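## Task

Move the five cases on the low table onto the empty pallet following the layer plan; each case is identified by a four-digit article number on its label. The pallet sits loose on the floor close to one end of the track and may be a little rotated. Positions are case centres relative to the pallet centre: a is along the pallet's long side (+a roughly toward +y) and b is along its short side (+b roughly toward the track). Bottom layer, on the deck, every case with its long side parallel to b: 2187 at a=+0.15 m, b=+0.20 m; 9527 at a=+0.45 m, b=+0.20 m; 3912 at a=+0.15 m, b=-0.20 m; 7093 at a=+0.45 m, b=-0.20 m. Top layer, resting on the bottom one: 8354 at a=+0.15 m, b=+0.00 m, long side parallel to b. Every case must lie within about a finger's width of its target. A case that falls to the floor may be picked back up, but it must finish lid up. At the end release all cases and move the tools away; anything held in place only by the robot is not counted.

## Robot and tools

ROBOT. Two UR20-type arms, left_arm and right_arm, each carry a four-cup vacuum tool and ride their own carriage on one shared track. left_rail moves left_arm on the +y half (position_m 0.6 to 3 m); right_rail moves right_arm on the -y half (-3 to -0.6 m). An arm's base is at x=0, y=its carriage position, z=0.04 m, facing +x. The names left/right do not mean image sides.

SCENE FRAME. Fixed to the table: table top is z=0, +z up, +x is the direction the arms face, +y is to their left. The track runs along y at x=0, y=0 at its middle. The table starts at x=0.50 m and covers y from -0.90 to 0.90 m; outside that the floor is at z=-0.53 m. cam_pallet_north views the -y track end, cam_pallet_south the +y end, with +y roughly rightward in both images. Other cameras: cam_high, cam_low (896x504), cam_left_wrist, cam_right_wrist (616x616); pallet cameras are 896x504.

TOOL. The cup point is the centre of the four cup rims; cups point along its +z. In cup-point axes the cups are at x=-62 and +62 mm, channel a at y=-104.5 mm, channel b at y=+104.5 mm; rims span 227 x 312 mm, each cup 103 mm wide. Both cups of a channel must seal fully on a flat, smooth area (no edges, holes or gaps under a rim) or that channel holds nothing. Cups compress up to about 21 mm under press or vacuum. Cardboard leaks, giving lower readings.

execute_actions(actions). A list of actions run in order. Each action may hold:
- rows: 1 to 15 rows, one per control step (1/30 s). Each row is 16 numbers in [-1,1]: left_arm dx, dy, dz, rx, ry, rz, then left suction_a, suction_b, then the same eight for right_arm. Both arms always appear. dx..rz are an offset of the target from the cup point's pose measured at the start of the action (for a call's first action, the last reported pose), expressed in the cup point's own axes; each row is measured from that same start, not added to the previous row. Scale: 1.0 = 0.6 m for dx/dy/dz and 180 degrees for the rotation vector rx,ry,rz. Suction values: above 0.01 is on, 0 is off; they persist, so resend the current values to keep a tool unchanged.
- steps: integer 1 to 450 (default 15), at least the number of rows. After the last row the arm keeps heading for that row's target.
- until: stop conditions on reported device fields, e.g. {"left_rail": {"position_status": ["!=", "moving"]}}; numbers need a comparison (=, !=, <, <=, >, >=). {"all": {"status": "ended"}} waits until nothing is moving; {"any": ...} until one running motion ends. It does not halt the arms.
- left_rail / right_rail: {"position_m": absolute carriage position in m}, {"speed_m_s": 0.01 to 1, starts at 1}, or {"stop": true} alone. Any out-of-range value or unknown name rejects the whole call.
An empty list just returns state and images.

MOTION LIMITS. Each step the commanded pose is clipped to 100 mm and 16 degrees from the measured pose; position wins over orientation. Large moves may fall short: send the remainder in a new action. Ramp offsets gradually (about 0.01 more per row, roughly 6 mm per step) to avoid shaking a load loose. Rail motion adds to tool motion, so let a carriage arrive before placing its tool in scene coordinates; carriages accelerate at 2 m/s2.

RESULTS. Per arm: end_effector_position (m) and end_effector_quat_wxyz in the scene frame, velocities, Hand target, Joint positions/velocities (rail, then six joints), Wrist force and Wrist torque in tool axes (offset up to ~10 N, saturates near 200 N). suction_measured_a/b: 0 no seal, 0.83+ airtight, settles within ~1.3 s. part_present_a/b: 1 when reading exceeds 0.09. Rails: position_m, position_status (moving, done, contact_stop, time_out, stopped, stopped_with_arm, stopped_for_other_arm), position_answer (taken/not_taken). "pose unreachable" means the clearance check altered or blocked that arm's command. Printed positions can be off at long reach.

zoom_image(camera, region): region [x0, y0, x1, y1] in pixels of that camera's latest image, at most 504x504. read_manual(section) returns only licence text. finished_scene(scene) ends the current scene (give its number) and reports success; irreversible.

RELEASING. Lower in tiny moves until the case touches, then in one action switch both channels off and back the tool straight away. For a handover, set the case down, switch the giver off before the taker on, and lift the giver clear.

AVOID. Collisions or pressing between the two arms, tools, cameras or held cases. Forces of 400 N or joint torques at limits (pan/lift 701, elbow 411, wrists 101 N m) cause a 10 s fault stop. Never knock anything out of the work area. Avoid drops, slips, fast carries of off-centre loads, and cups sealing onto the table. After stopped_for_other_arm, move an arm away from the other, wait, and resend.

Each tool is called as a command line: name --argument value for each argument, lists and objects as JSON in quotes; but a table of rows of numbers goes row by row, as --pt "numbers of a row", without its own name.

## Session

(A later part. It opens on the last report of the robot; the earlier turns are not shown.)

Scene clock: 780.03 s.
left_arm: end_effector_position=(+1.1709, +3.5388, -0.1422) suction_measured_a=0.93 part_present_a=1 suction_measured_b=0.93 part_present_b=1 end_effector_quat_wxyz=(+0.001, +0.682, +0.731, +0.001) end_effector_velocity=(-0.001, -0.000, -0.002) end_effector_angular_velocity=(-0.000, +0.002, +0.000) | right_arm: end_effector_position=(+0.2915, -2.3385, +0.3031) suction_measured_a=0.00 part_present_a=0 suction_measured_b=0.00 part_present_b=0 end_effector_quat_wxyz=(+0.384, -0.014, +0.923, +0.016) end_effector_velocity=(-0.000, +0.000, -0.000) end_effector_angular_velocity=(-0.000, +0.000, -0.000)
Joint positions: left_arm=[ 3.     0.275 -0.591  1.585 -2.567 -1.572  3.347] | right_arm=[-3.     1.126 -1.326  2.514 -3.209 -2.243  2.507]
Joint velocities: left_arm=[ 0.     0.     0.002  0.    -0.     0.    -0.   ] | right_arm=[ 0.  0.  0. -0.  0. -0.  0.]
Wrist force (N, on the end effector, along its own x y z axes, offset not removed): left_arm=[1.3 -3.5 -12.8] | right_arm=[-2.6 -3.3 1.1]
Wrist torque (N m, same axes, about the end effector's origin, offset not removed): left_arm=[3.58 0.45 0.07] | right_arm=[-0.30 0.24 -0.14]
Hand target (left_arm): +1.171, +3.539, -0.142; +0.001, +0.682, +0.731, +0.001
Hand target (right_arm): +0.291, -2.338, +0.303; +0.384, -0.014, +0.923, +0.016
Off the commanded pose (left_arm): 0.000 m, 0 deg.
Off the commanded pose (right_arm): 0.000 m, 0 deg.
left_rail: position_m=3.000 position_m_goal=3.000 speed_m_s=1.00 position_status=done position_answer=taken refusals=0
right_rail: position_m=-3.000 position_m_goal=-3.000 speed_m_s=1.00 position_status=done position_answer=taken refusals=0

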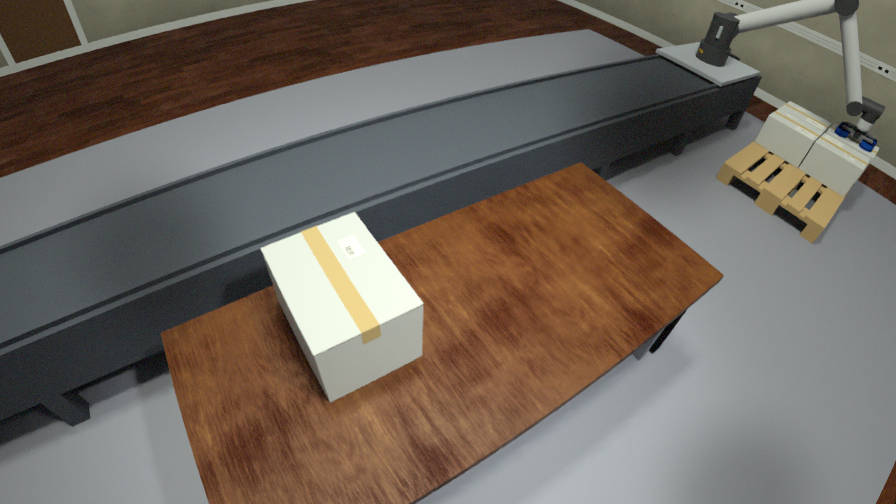

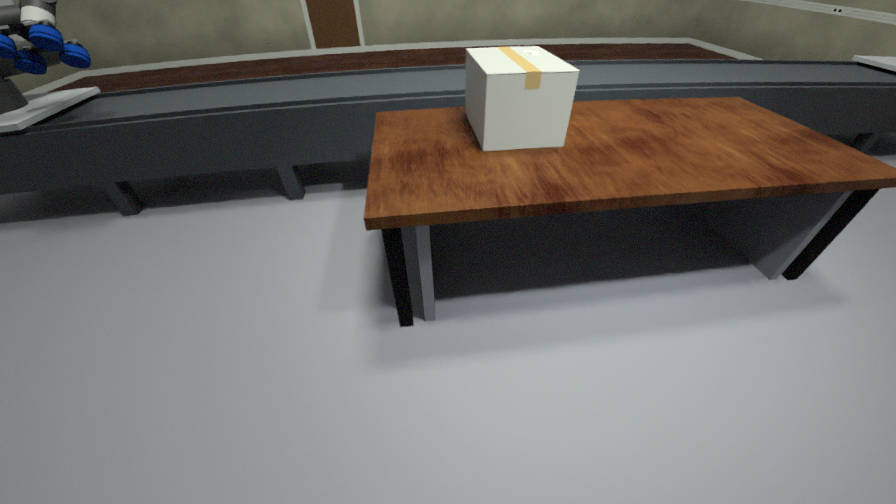

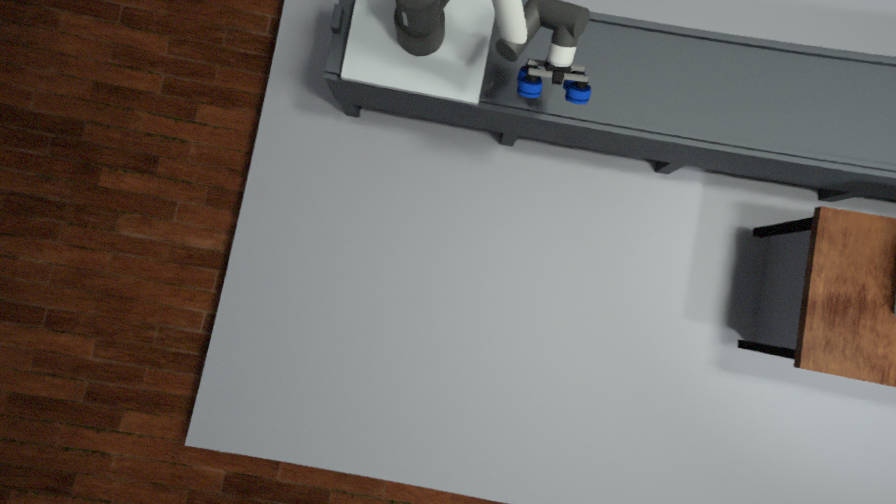

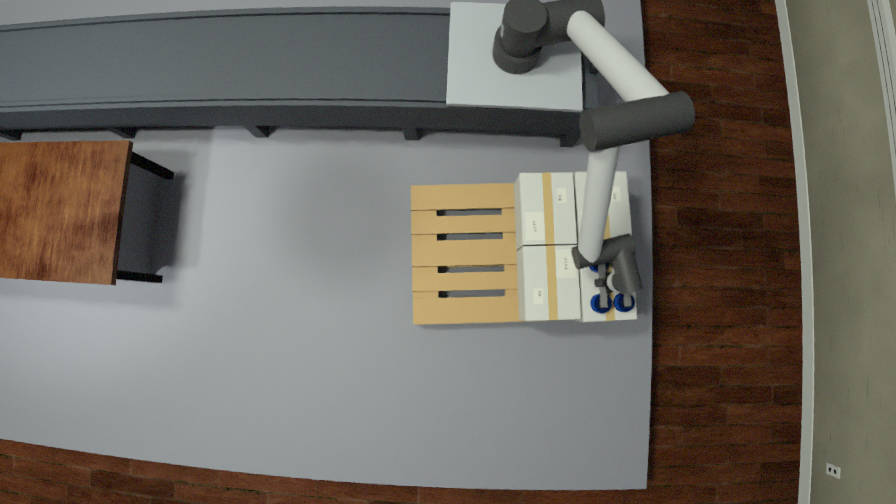

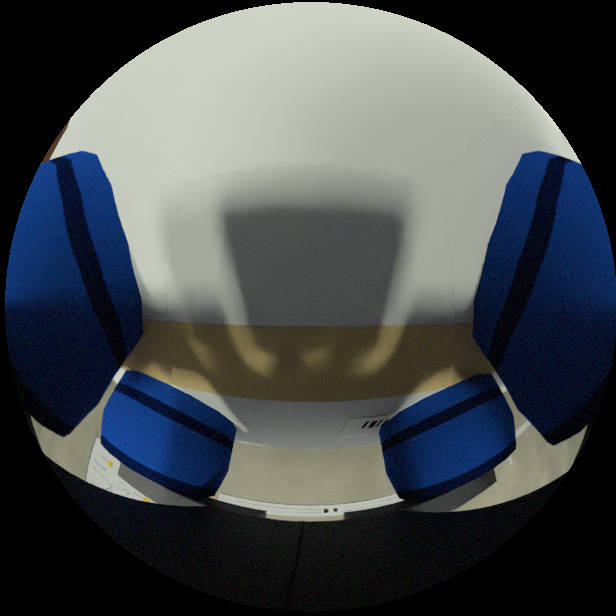

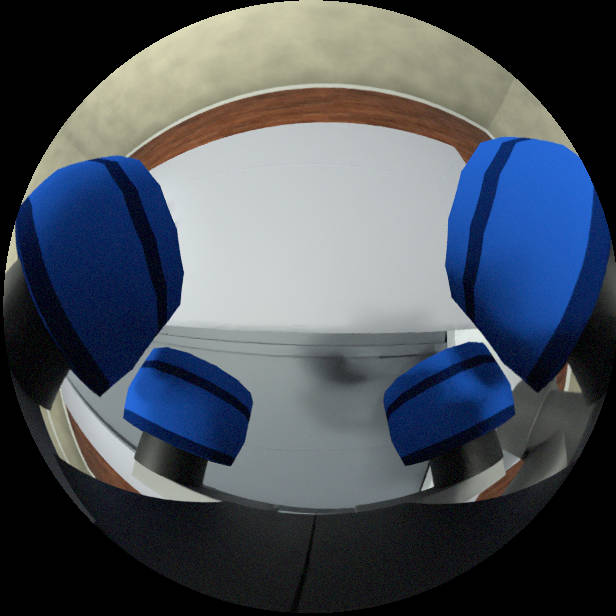

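execute_actions --actions '[{"rows":[[0,-0.003,0,0,0,0,1,1,0,0,0,0,0,0,0,0],[0,-0.007,0,0,0,0,1,1,0,0,0,0,0,0,0,0],[0,-0.011,0.002,0,0,0,1,1,0,0,0,0,0,0,0,0],[0,-0.015,0.005,0,0,0,1,1,0,0,0,0,0,0,0,0],[0,-0.018,0.008,0,0,0,1,1,0,0,0,0,0,0,0,0],[0,-0.020,0.011,0,0,0,1,1,0,0,0,0,0,0,0,0],[0,-0.021,0.014,0,0,0,1,1,0,0,0,0,0,0,0,0],[0,-0.021,0.017,0,0,0,1,1,0,0,0,0,0,0,0,0],[0,-0.021,0.019,0,0,0,1,1,0,0,0,0,0,0,0,0],[0,-0.021,0.021,0,0,0,1,1,0,0,0,0,0,0,0,0]],"steps":12}]'

zoom_image --camera "cam_pallet_south" --region '[540, 220, 660, 340]'

Scene clock: 783.77 s.
left_arm: end_effector_position=(+1.1601, +3.5381, -0.1506) suction_measured_a=0.94 part_present_a=1 suction_measured_b=0.94 part_present_b=1 end_effector_quat_wxyz=(+0.001, +0.682, +0.731, +0.001) end_effector_velocity=(-0.015, -0.001, -0.034) end_effector_angular_velocity=(-0.000, +0.001, -0.000) | right_arm: end_effector_position=(+0.2915, -2.3385, +0.3031) suction_measured_a=0.00 part_present_a=0 suction_measured_b=0.00 part_present_b=0 end_effector_quat_wxyz=(+0.384, -0.014, +0.923, +0.016) end_effector_velocity=(+0.000, -0.000, -0.000) end_effector_angular_velocity=(-0.000, +0.000, -0.000)
Joint positions: left_arm=[ 3.     0.277 -0.589  1.601 -2.585 -1.572  3.349] | right_arm=[-3.     1.126 -1.326  2.514 -3.209 -2.243  2.507]
Joint velocities: left_arm=[ 0.     0.002  0.025  0.018 -0.042  0.     0.002] | right_arm=[ 0. -0.  0. -0. -0. -0.  0.]
Wrist force (N, on the end effector, along its own x y z axes, offset not removed): left_arm=[3.7 -3.3 -9.6] | right_arm=[-5.7 -1.6 -1.7]
Wrist torque (N m, same axes, about the end effector's origin, offset not removed): left_arm=[3.48 0.92 0.02] | right_arm=[-0.11 0.77 -0.11]
Hand target (left_arm): +1.158, +3.538, -0.155; +0.001, +0.682, +0.731, +0.001
Hand target (right_arm): +0.291, -2.338, +0.303; +0.384, -0.014, +0.923, +0.016
Off the commanded pose (left_arm): 0.005 m, 0 deg.
Off the commanded pose (right_arm): 0.000 m, 0 deg.
left_rail: position_m=3.000 position_m_goal=3.000 speed_m_s=1.00 position_status=done position_answer=taken refusals=0
right_rail: position_m=-3.000 position_m_goal=-3.000 speed_m_s=1.00 position_status=done position_answer=taken refusals=0

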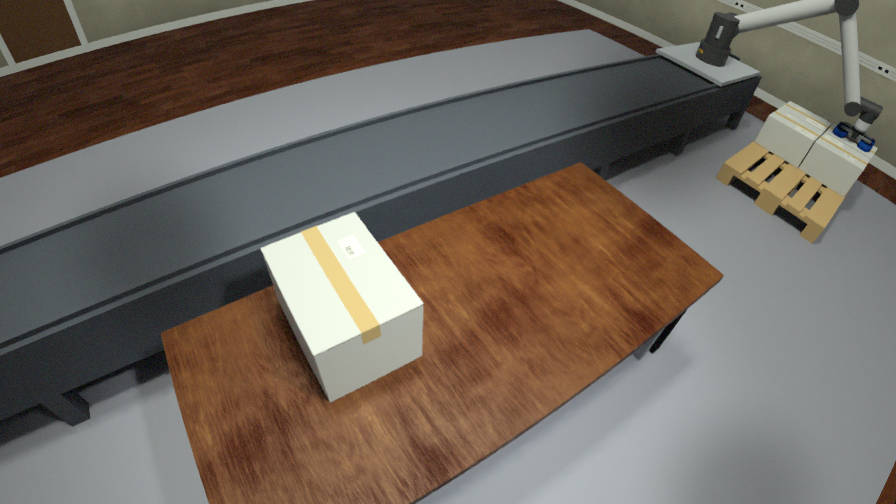

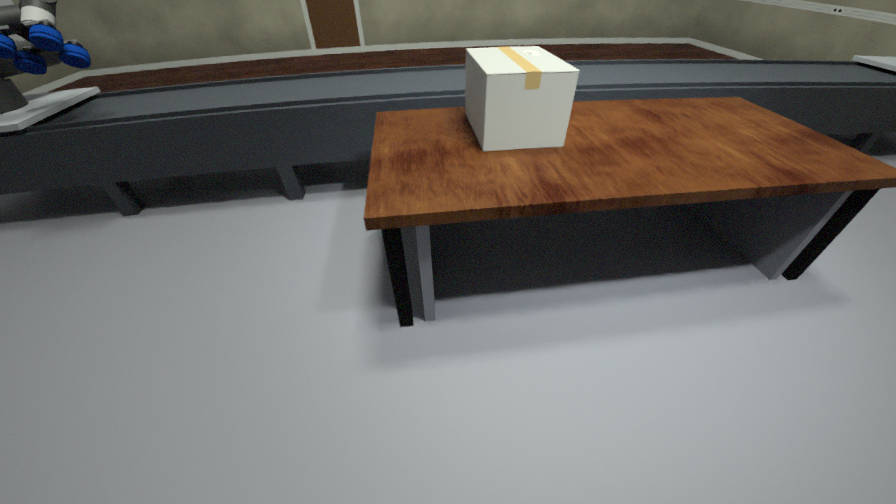

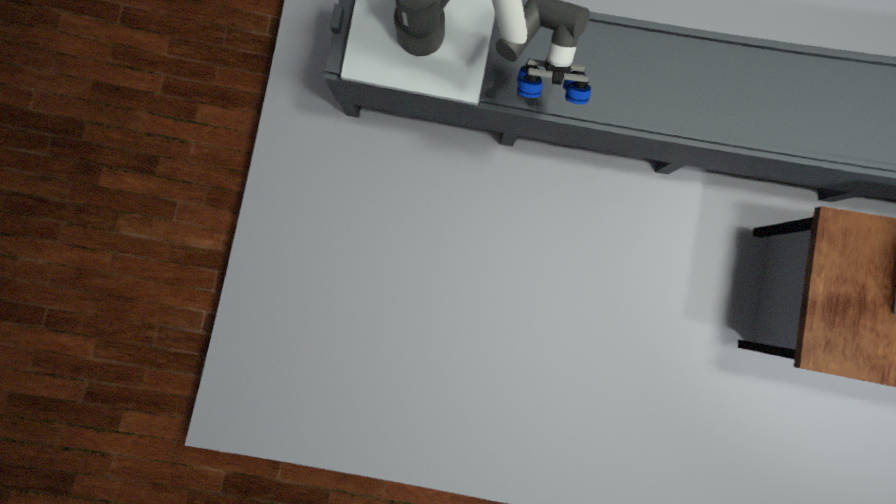

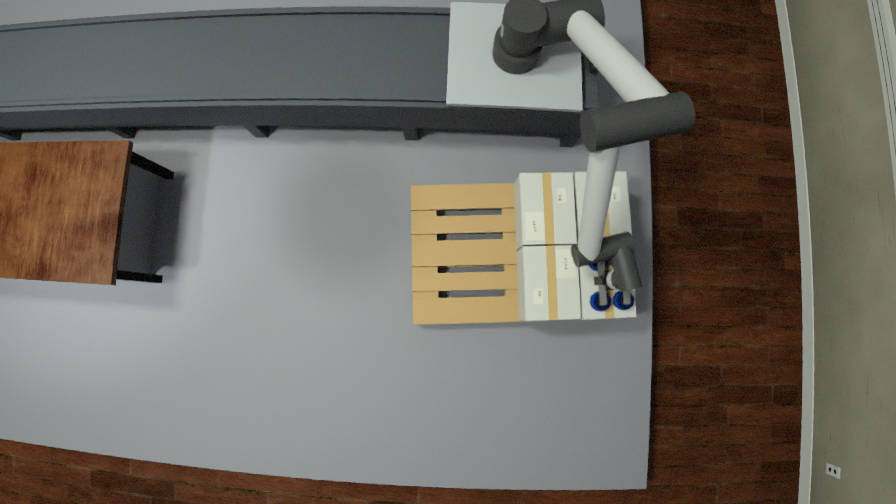

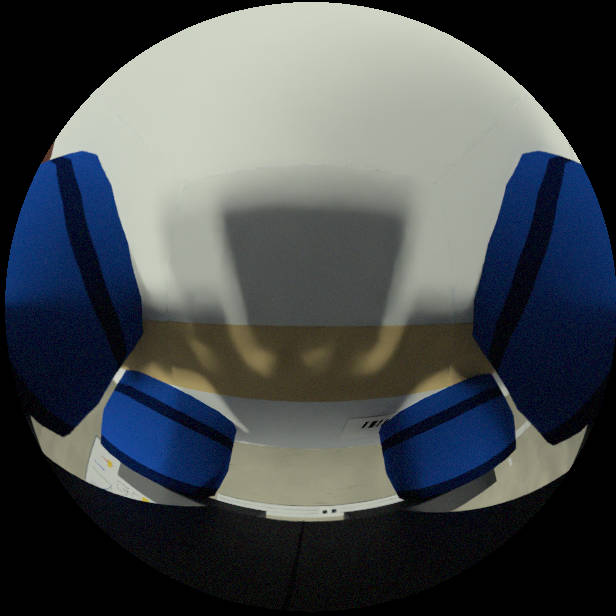

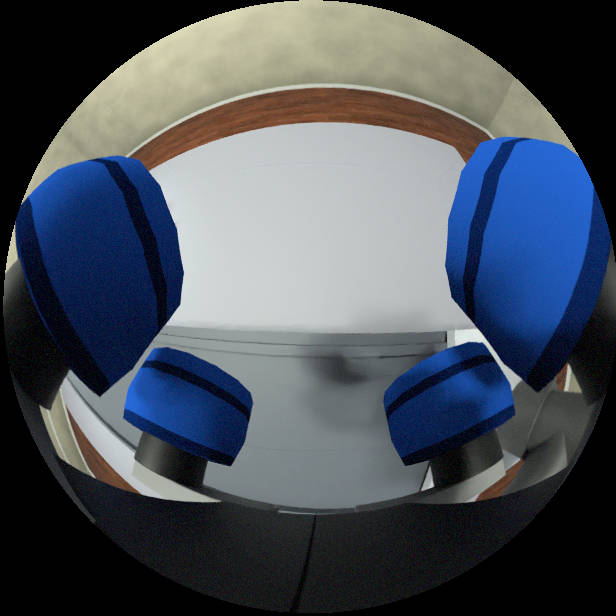

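Region (540, 220, 660, 340) of cam_pallet_south's 896x504 image, scaled by 4.200, with more detail than that image has.

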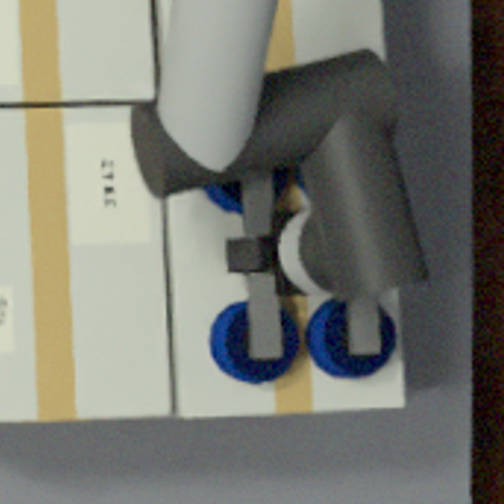

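execute_actions --actions '[]'

zoom_image --camera "cam_pallet_south" --region '[540, 220, 660, 340]'

Scene clock: 784.90 s.
left_arm: end_effector_position=(+1.1584, +3.5380, -0.1548) suction_measured_a=0.94 part_present_a=1 suction_measured_b=0.94 part_present_b=1 end_effector_quat_wxyz=(+0.001, +0.682, +0.731, +0.001) end_effector_velocity=(-0.000, -0.000, -0.000) end_effector_angular_velocity=(-0.000, +0.000, +0.000) | right_arm: end_effector_position=(+0.2915, -2.3385, +0.3031) suction_measured_a=0.00 part_present_a=0 suction_measured_b=0.00 part_present_b=0 end_effector_quat_wxyz=(+0.384, -0.014, +0.923, +0.016) end_effector_velocity=(-0.000, -0.000, +0.000) end_effector_angular_velocity=(+0.000, -0.000, -0.000)
Joint positions: left_arm=[ 3.     0.277 -0.586  1.603 -2.59  -1.572  3.349] | right_arm=[-3.     1.126 -1.326  2.514 -3.209 -2.243  2.507]
Joint velocities: left_arm=[ 0.  0.  0.  0. -0.  0. -0.] | right_arm=[ 0.  0. -0.  0. -0. -0.  0.]
Wrist force (N, on the end effector, along its own x y z axes, offset not removed): left_arm=[2.7 -2.4 -13.4] | right_arm=[-3.3 -2.4 -1.4]
Wrist torque (N m, same axes, about the end effector's origin, offset not removed): left_arm=[3.44 0.79 -0.09] | right_arm=[-0.21 0.38 -0.08]
Hand target (left_arm): +1.158, +3.538, -0.155; +0.001, +0.682, +0.731, +0.001
Hand target (right_arm): +0.291, -2.338, +0.303; +0.384, -0.014, +0.923, +0.016
Off the commanded pose (left_arm): 0.000 m, 0 deg.
Off the commanded pose (right_arm): 0.000 m, 0 deg.
left_rail: position_m=3.000 position_m_goal=3.000 speed_m_s=1.00 position_status=done position_answer=taken refusals=0
right_rail: position_m=-3.000 position_m_goal=-3.000 speed_m_s=1.00 position_status=done position_answer=taken refusals=0

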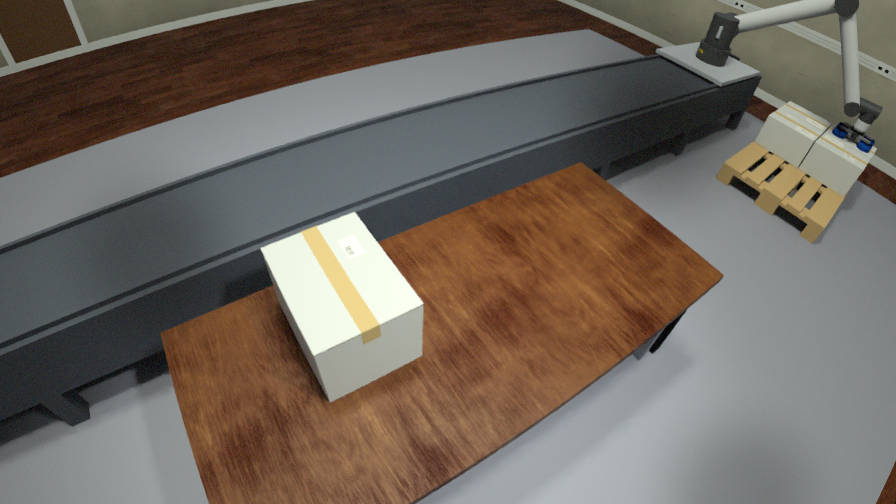

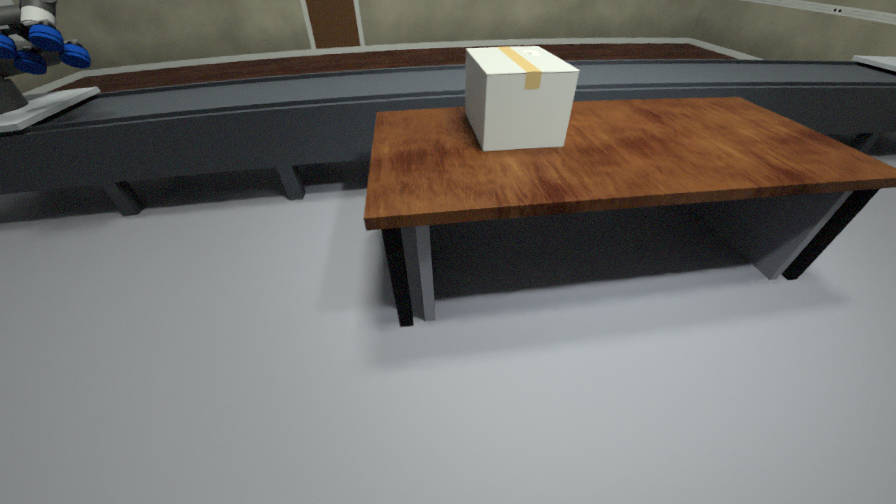

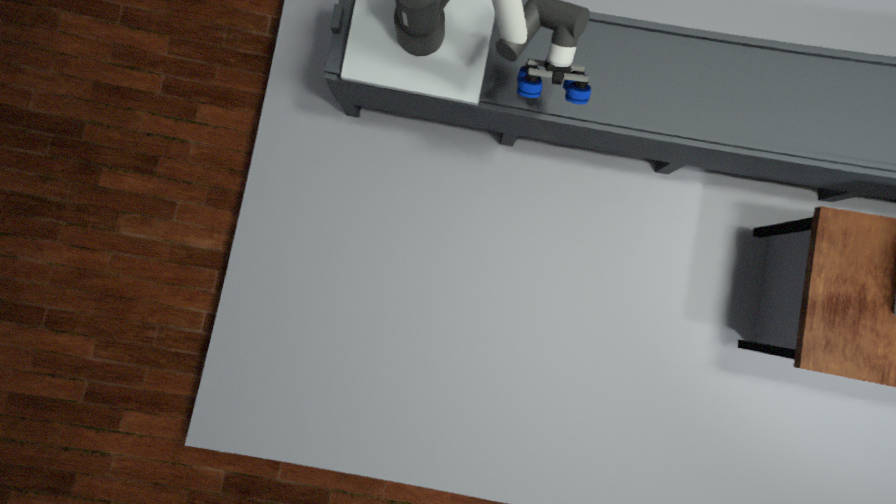

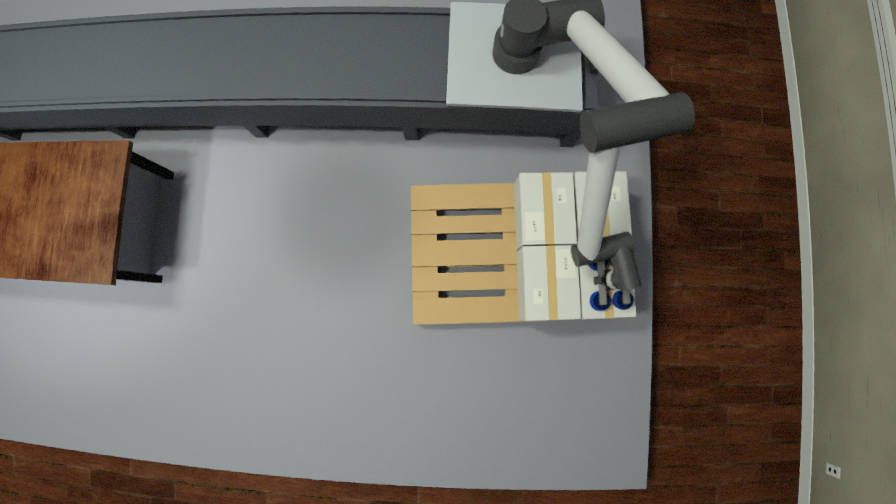

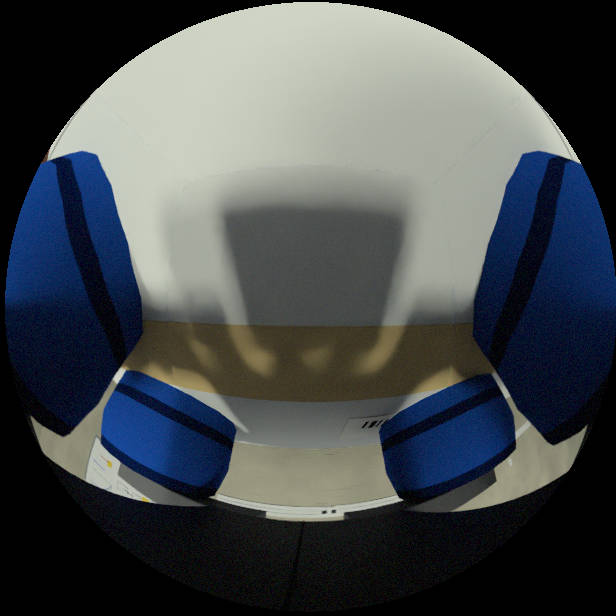

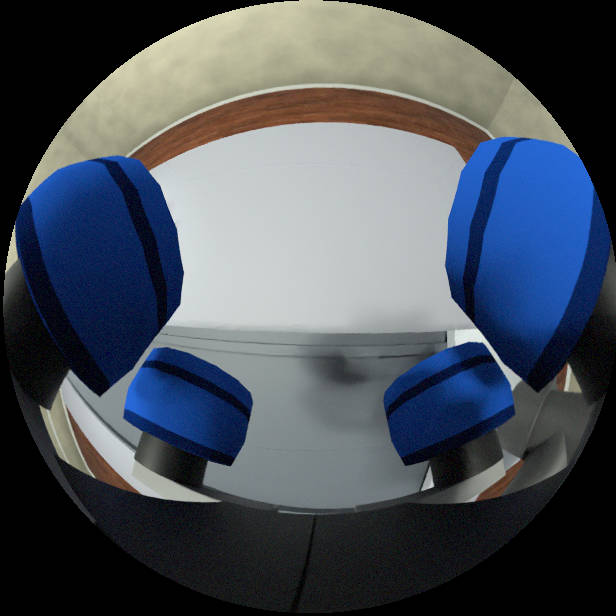

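Region (540, 220, 660, 340) of cam_pallet_south's 896x504 image, scaled by 4.200, with more detail than that image has.

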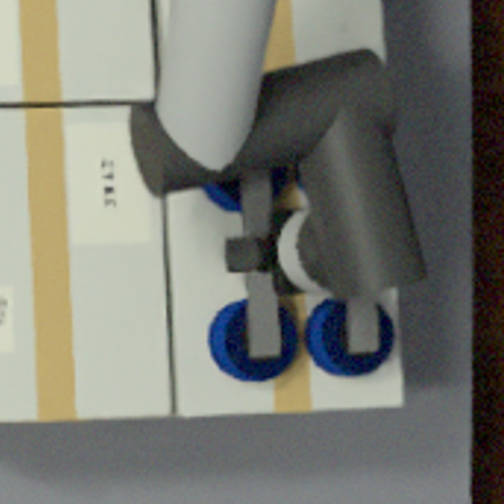

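execute_actions --actions '[{"rows":[[0,0,0.002,0,0,0,1,1,0,0,0,0,0,0,0,0],[0,0,0.003,0,0,0,1,1,0,0,0,0,0,0,0,0]],"steps":5},{"rows":[[0,0,-0.004,0,0,0,0,0,0,0,0,0,0,0,0,0],[0,0,-0.008,0,0,0,0,0,0,0,0,0,0,0,0,0],[0,0,-0.012,0,0,0,0,0,0,0,0,0,0,0,0,0],[0,0,-0.016,0,0,0,0,0,0,0,0,0,0,0,0,0],[0,0,-0.020,0,0,0,0,0,0,0,0,0,0,0,0,0],[0,0,-0.024,0,0,0,0,0,0,0,0,0,0,0,0,0],[0,0,-0.028,0,0,0,0,0,0,0,0,0,0,0,0,0],[0,0,-0.032,0,0,0,0,0,0,0,0,0,0,0,0,0],[0,0,-0.036,0,0,0,0,0,0,0,0,0,0,0,0,0],[0,0,-0.042,0,0,0,0,0,0,0,0,0,0,0,0,0],[0,0,-0.052,0,0,0,0,0,0,0,0,0,0,0,0,0],[0,0,-0.066,0,0,0,0,0,0,0,0,0,0,0,0,0],[0,0,-0.082,0,0,0,0,0,0,0,0,0,0,0,0,0],[0,0,-0.10,0,0,0,0,0,0,0,0,0,0,0,0,0],[0,0,-0.12,0,0,0,0,0,0,0,0,0,0,0,0,0]],"steps":16},{"left_rail":{"position_m":0.6},"rows":[[-0.01,0,-0.06,0,0,0,0,0,0,0,0,0,0,0,0,0],[-0.03,-0.01,-0.12,0,0,0.003,0,0,0,0,0,0,0,0,0,0],[-0.08,-0.03,-0.19,0,0,0.006,0,0,0,0,0,0,0,0,0,0],[-0.16,-0.06,-0.27,0,0,0.010,0,0,0,0,0,0,0,0,0,0],[-0.26,-0.10,-0.35,0,0,0.014,0,0,0,0,0,0,0,0,0,0],[-0.40,-0.15,-0.45,0,0,0.018,0,0,0,0,0,0,0,0,0,0],[-0.8,-0.3,-0.66,0,0,0.021,0,0,0,0,0,0,0,0,0,0]],"steps":42},{"rows":[[-1.0,-0.22,0,0,0,0,0,0,0,0,0,0,0,0,0,0]],"steps":40},{"rows":[[-0.72,-0.163,0,0,0,0,0,0,0,0,0,0,0,0,0,0]],"steps":28}]'

Scene clock: 802.60 s.
left_arm: end_effector_position=(+0.7974, -0.2870, +0.2476) suction_measured_a=0.00 part_present_a=0 suction_measured_b=0.00 part_present_b=0 end_effector_quat_wxyz=(+0.003, +0.708, +0.706, -0.001) end_effector_velocity=(-0.029, -0.255, -0.005) end_effector_angular_velocity=(+0.005, +0.000, +0.005) | right_arm: end_effector_position=(+0.2915, -2.3385, +0.3031) suction_measured_a=0.00 part_present_a=0 suction_measured_b=0.00 part_present_b=0 end_effector_quat_wxyz=(+0.384, -0.014, +0.923, +0.016) end_effector_velocity=(+0.000, +0.000, -0.000) end_effector_angular_velocity=(-0.000, +0.000, +0.000)
Joint positions: left_arm=[ 0.6   -1.008 -1.01   1.713 -2.28  -1.571  2.136] | right_arm=[-3.     1.126 -1.326  2.514 -3.209 -2.243  2.507]
Joint velocities: left_arm=[ 0.    -0.137  0.158 -0.282  0.128  0.004 -0.142] | right_arm=[ 0.  0.  0. -0.  0. -0. -0.]
Wrist force (N, on the end effector, along its own x y z axes, offset not removed): left_arm=[18.0 2.4 -26.1] | right_arm=[-2.9 -3.2 -3.1]
Wrist torque (N m, same axes, about the end effector's origin, offset not removed): left_arm=[0.02 -0.03 0.35] | right_arm=[-0.36 0.38 -0.11]
Hand target (left_arm): +0.795, -0.318, +0.247; +0.002, +0.707, +0.707, -0.000
Hand target (right_arm): +0.291, -2.338, +0.303; +0.384, -0.014, +0.923, +0.016
Off the commanded pose (left_arm): 0.033 m, 0 deg.
Off the commanded pose (right_arm): 0.000 m, 0 deg.
left_rail: position_m=0.600 position_m_goal=0.600 speed_m_s=1.00 position_status=done position_answer=taken refusals=0
right_rail: position_m=-3.000 position_m_goal=-3.000 speed_m_s=1.00 position_status=done position_answer=taken refusals=0

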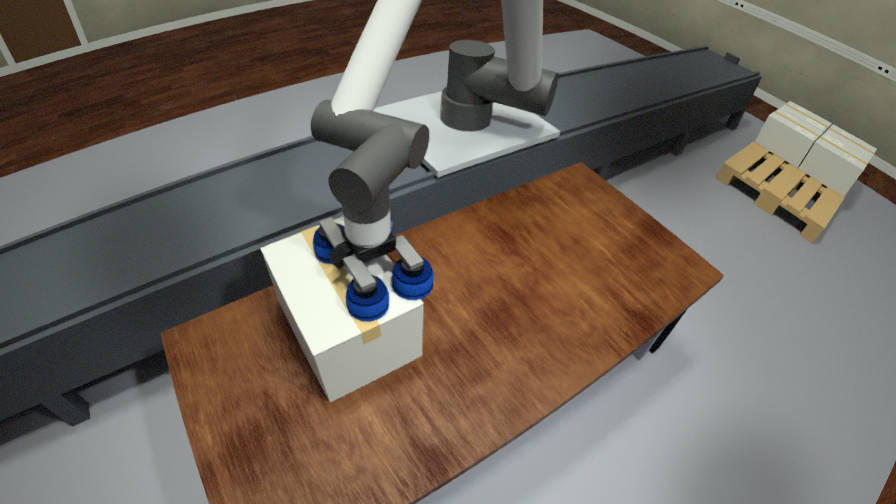

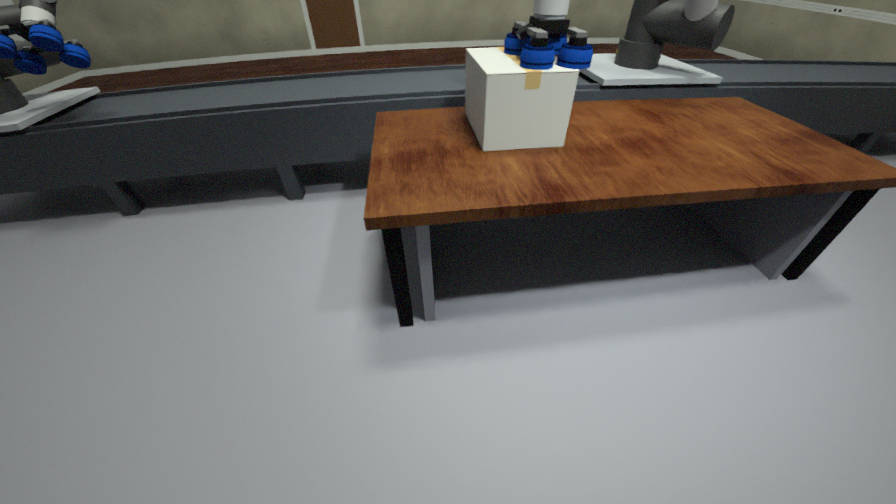

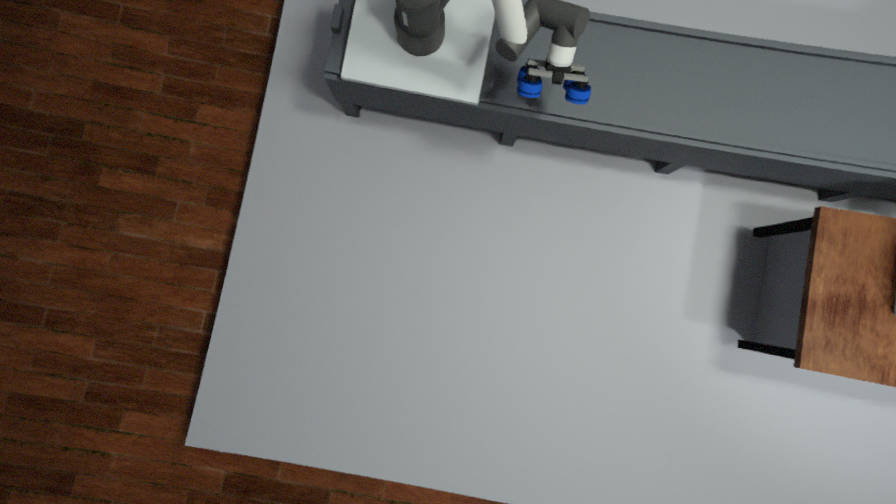

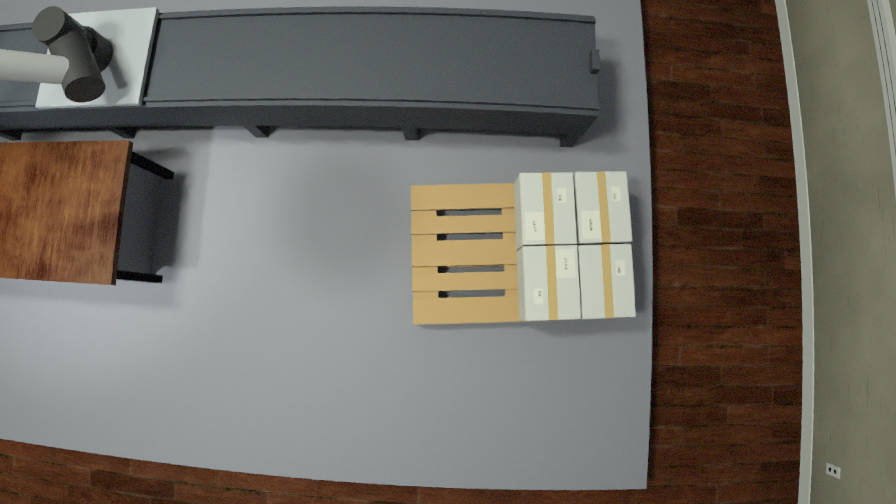

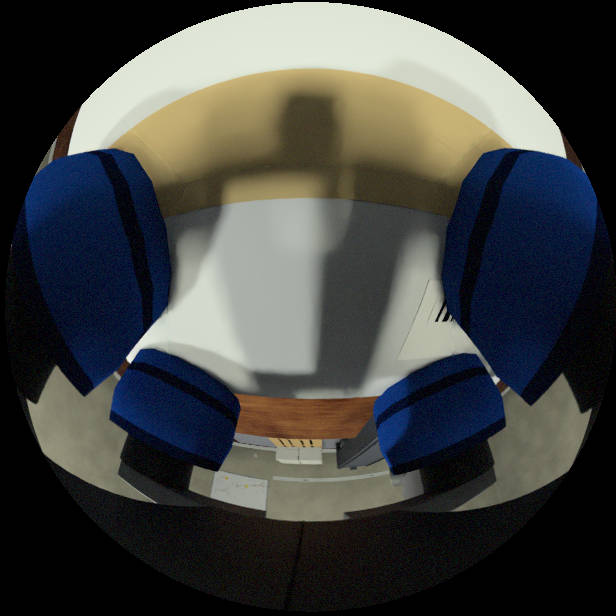

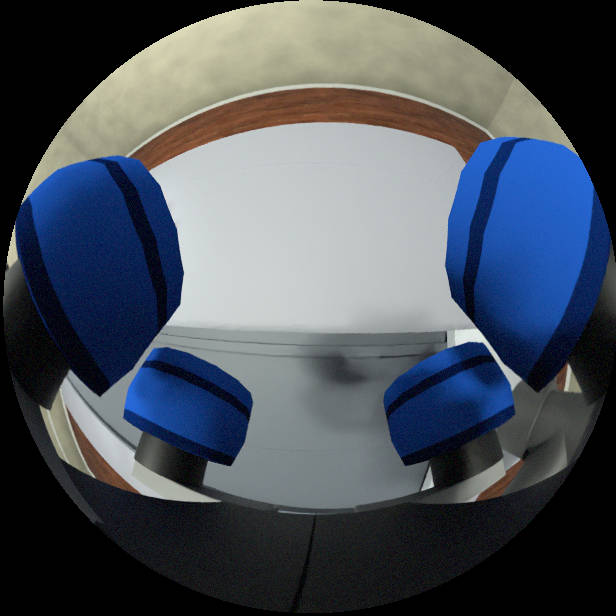

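execute_actions --actions '[{"rows":[[0,0,-0.03,0,0,0,0,0,0,0,0,0,0,0,0,0],[0,0,-0.06,0,0,0,0,0,0,0,0,0,0,0,0,0],[0,0,-0.08,0,0,0,0,0,0,0,0,0,0,0,0,0]],"steps":8}]'

Scene clock: 804.30 s.
left_arm: end_effector_position=(+0.7972, -0.2937, +0.2822) suction_measured_a=0.00 part_present_a=0 suction_measured_b=0.00 part_present_b=0 end_effector_quat_wxyz=(+0.003, +0.708, +0.706, -0.001) end_effector_velocity=(+0.002, +0.055, +0.109) end_effector_angular_velocity=(-0.005, -0.001, -0.002) | right_arm: end_effector_position=(+0.2915, -2.3385, +0.3031) suction_measured_a=0.00 part_present_a=0 suction_measured_b=0.00 part_present_b=0 end_effector_quat_wxyz=(+0.384, -0.014, +0.923, +0.016) end_effector_velocity=(+0.000, +0.000, -0.000) end_effector_angular_velocity=(-0.000, +0.000, -0.000)
Joint positions: left_arm=[ 0.6   -1.011 -1.031  1.689 -2.235 -1.571  2.133] | right_arm=[-3.     1.126 -1.326  2.514 -3.209 -2.243  2.507]
Joint velocities: left_arm=[ 0.     0.026 -0.116  0.017  0.094 -0.002  0.028] | right_arm=[ 0. -0.  0. -0.  0.  0. -0.]
Wrist force (N, on the end effector, along its own x y z axes, offset not removed): left_arm=[3.7 -1.1 0.0] | right_arm=[-3.8 -2.6 -4.0]
Wrist torque (N m, same axes, about the end effector's origin, offset not removed): left_arm=[-0.70 -0.32 -0.16] | right_arm=[-0.34 0.36 -0.04]
Hand target (left_arm): +0.797, -0.287, +0.295; +0.003, +0.708, +0.706, -0.001
Hand target (right_arm): +0.291, -2.338, +0.303; +0.384, -0.014, +0.923, +0.016
Off the commanded pose (left_arm): 0.015 m, 0 deg.
Off the commanded pose (right_arm): 0.000 m, 0 deg.
left_rail: position_m=0.600 position_m_goal=0.600 speed_m_s=1.00 position_status=done position_answer=taken refusals=0
right_rail: position_m=-3.000 position_m_goal=-3.000 speed_m_s=1.00 position_status=done position_answer=taken refusals=0

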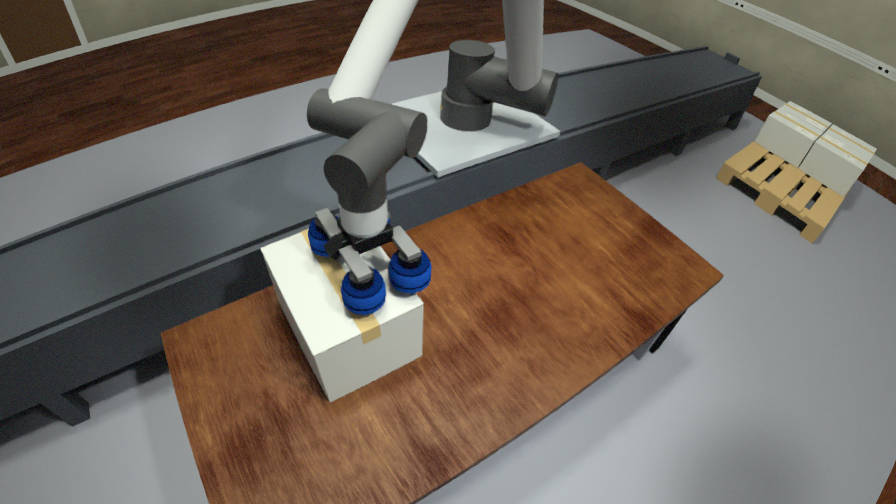

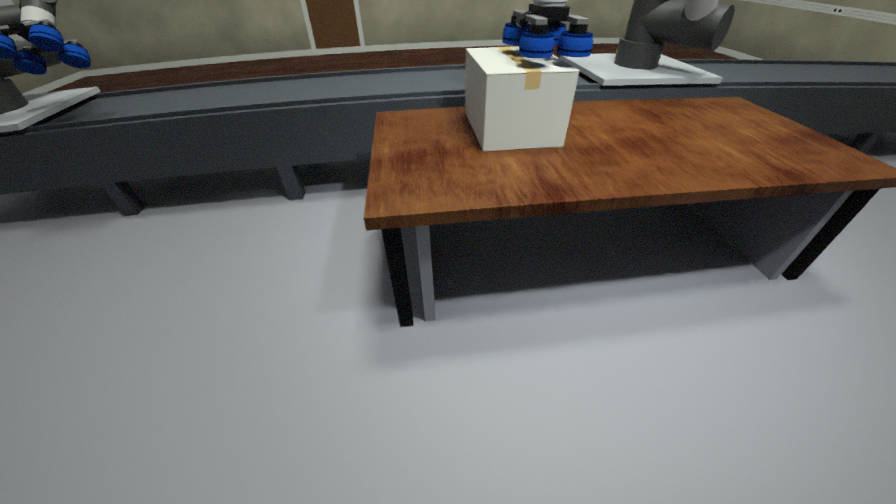

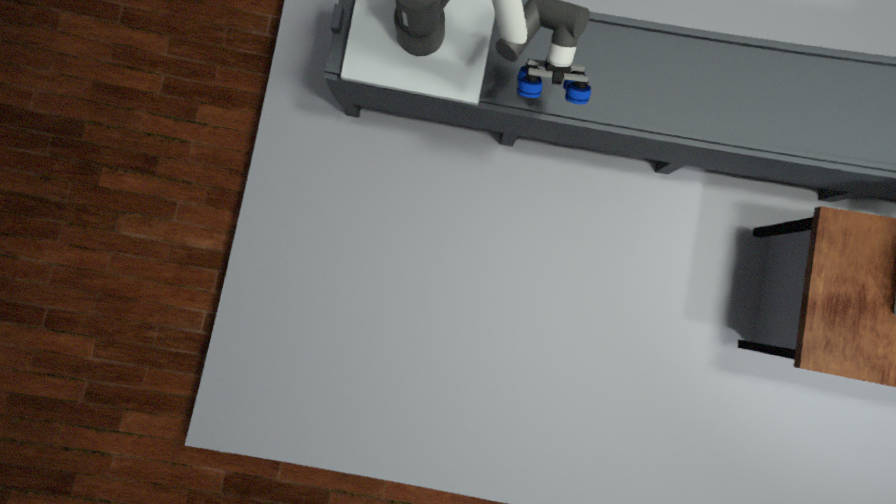

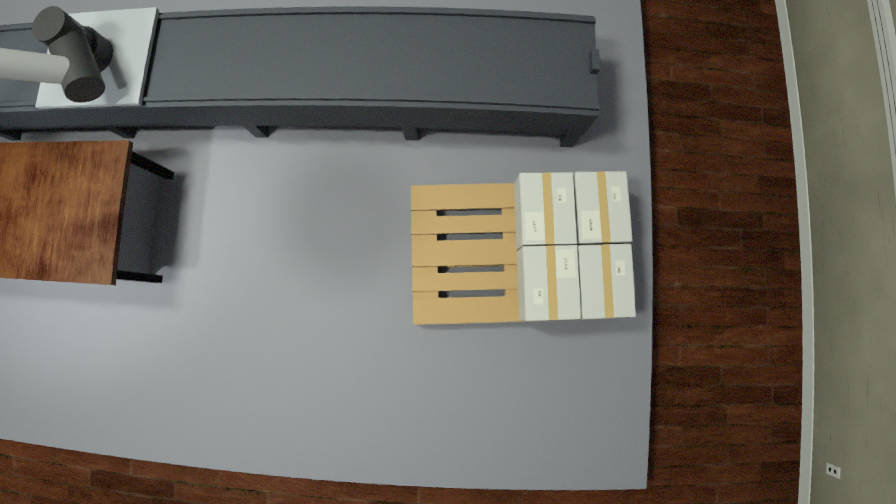

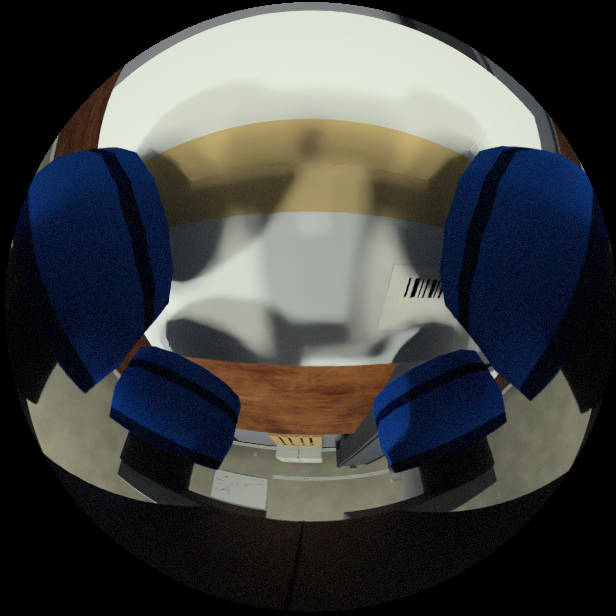

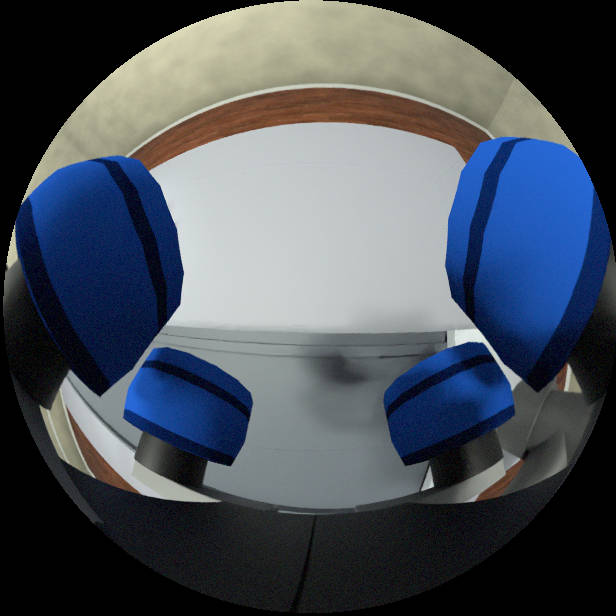

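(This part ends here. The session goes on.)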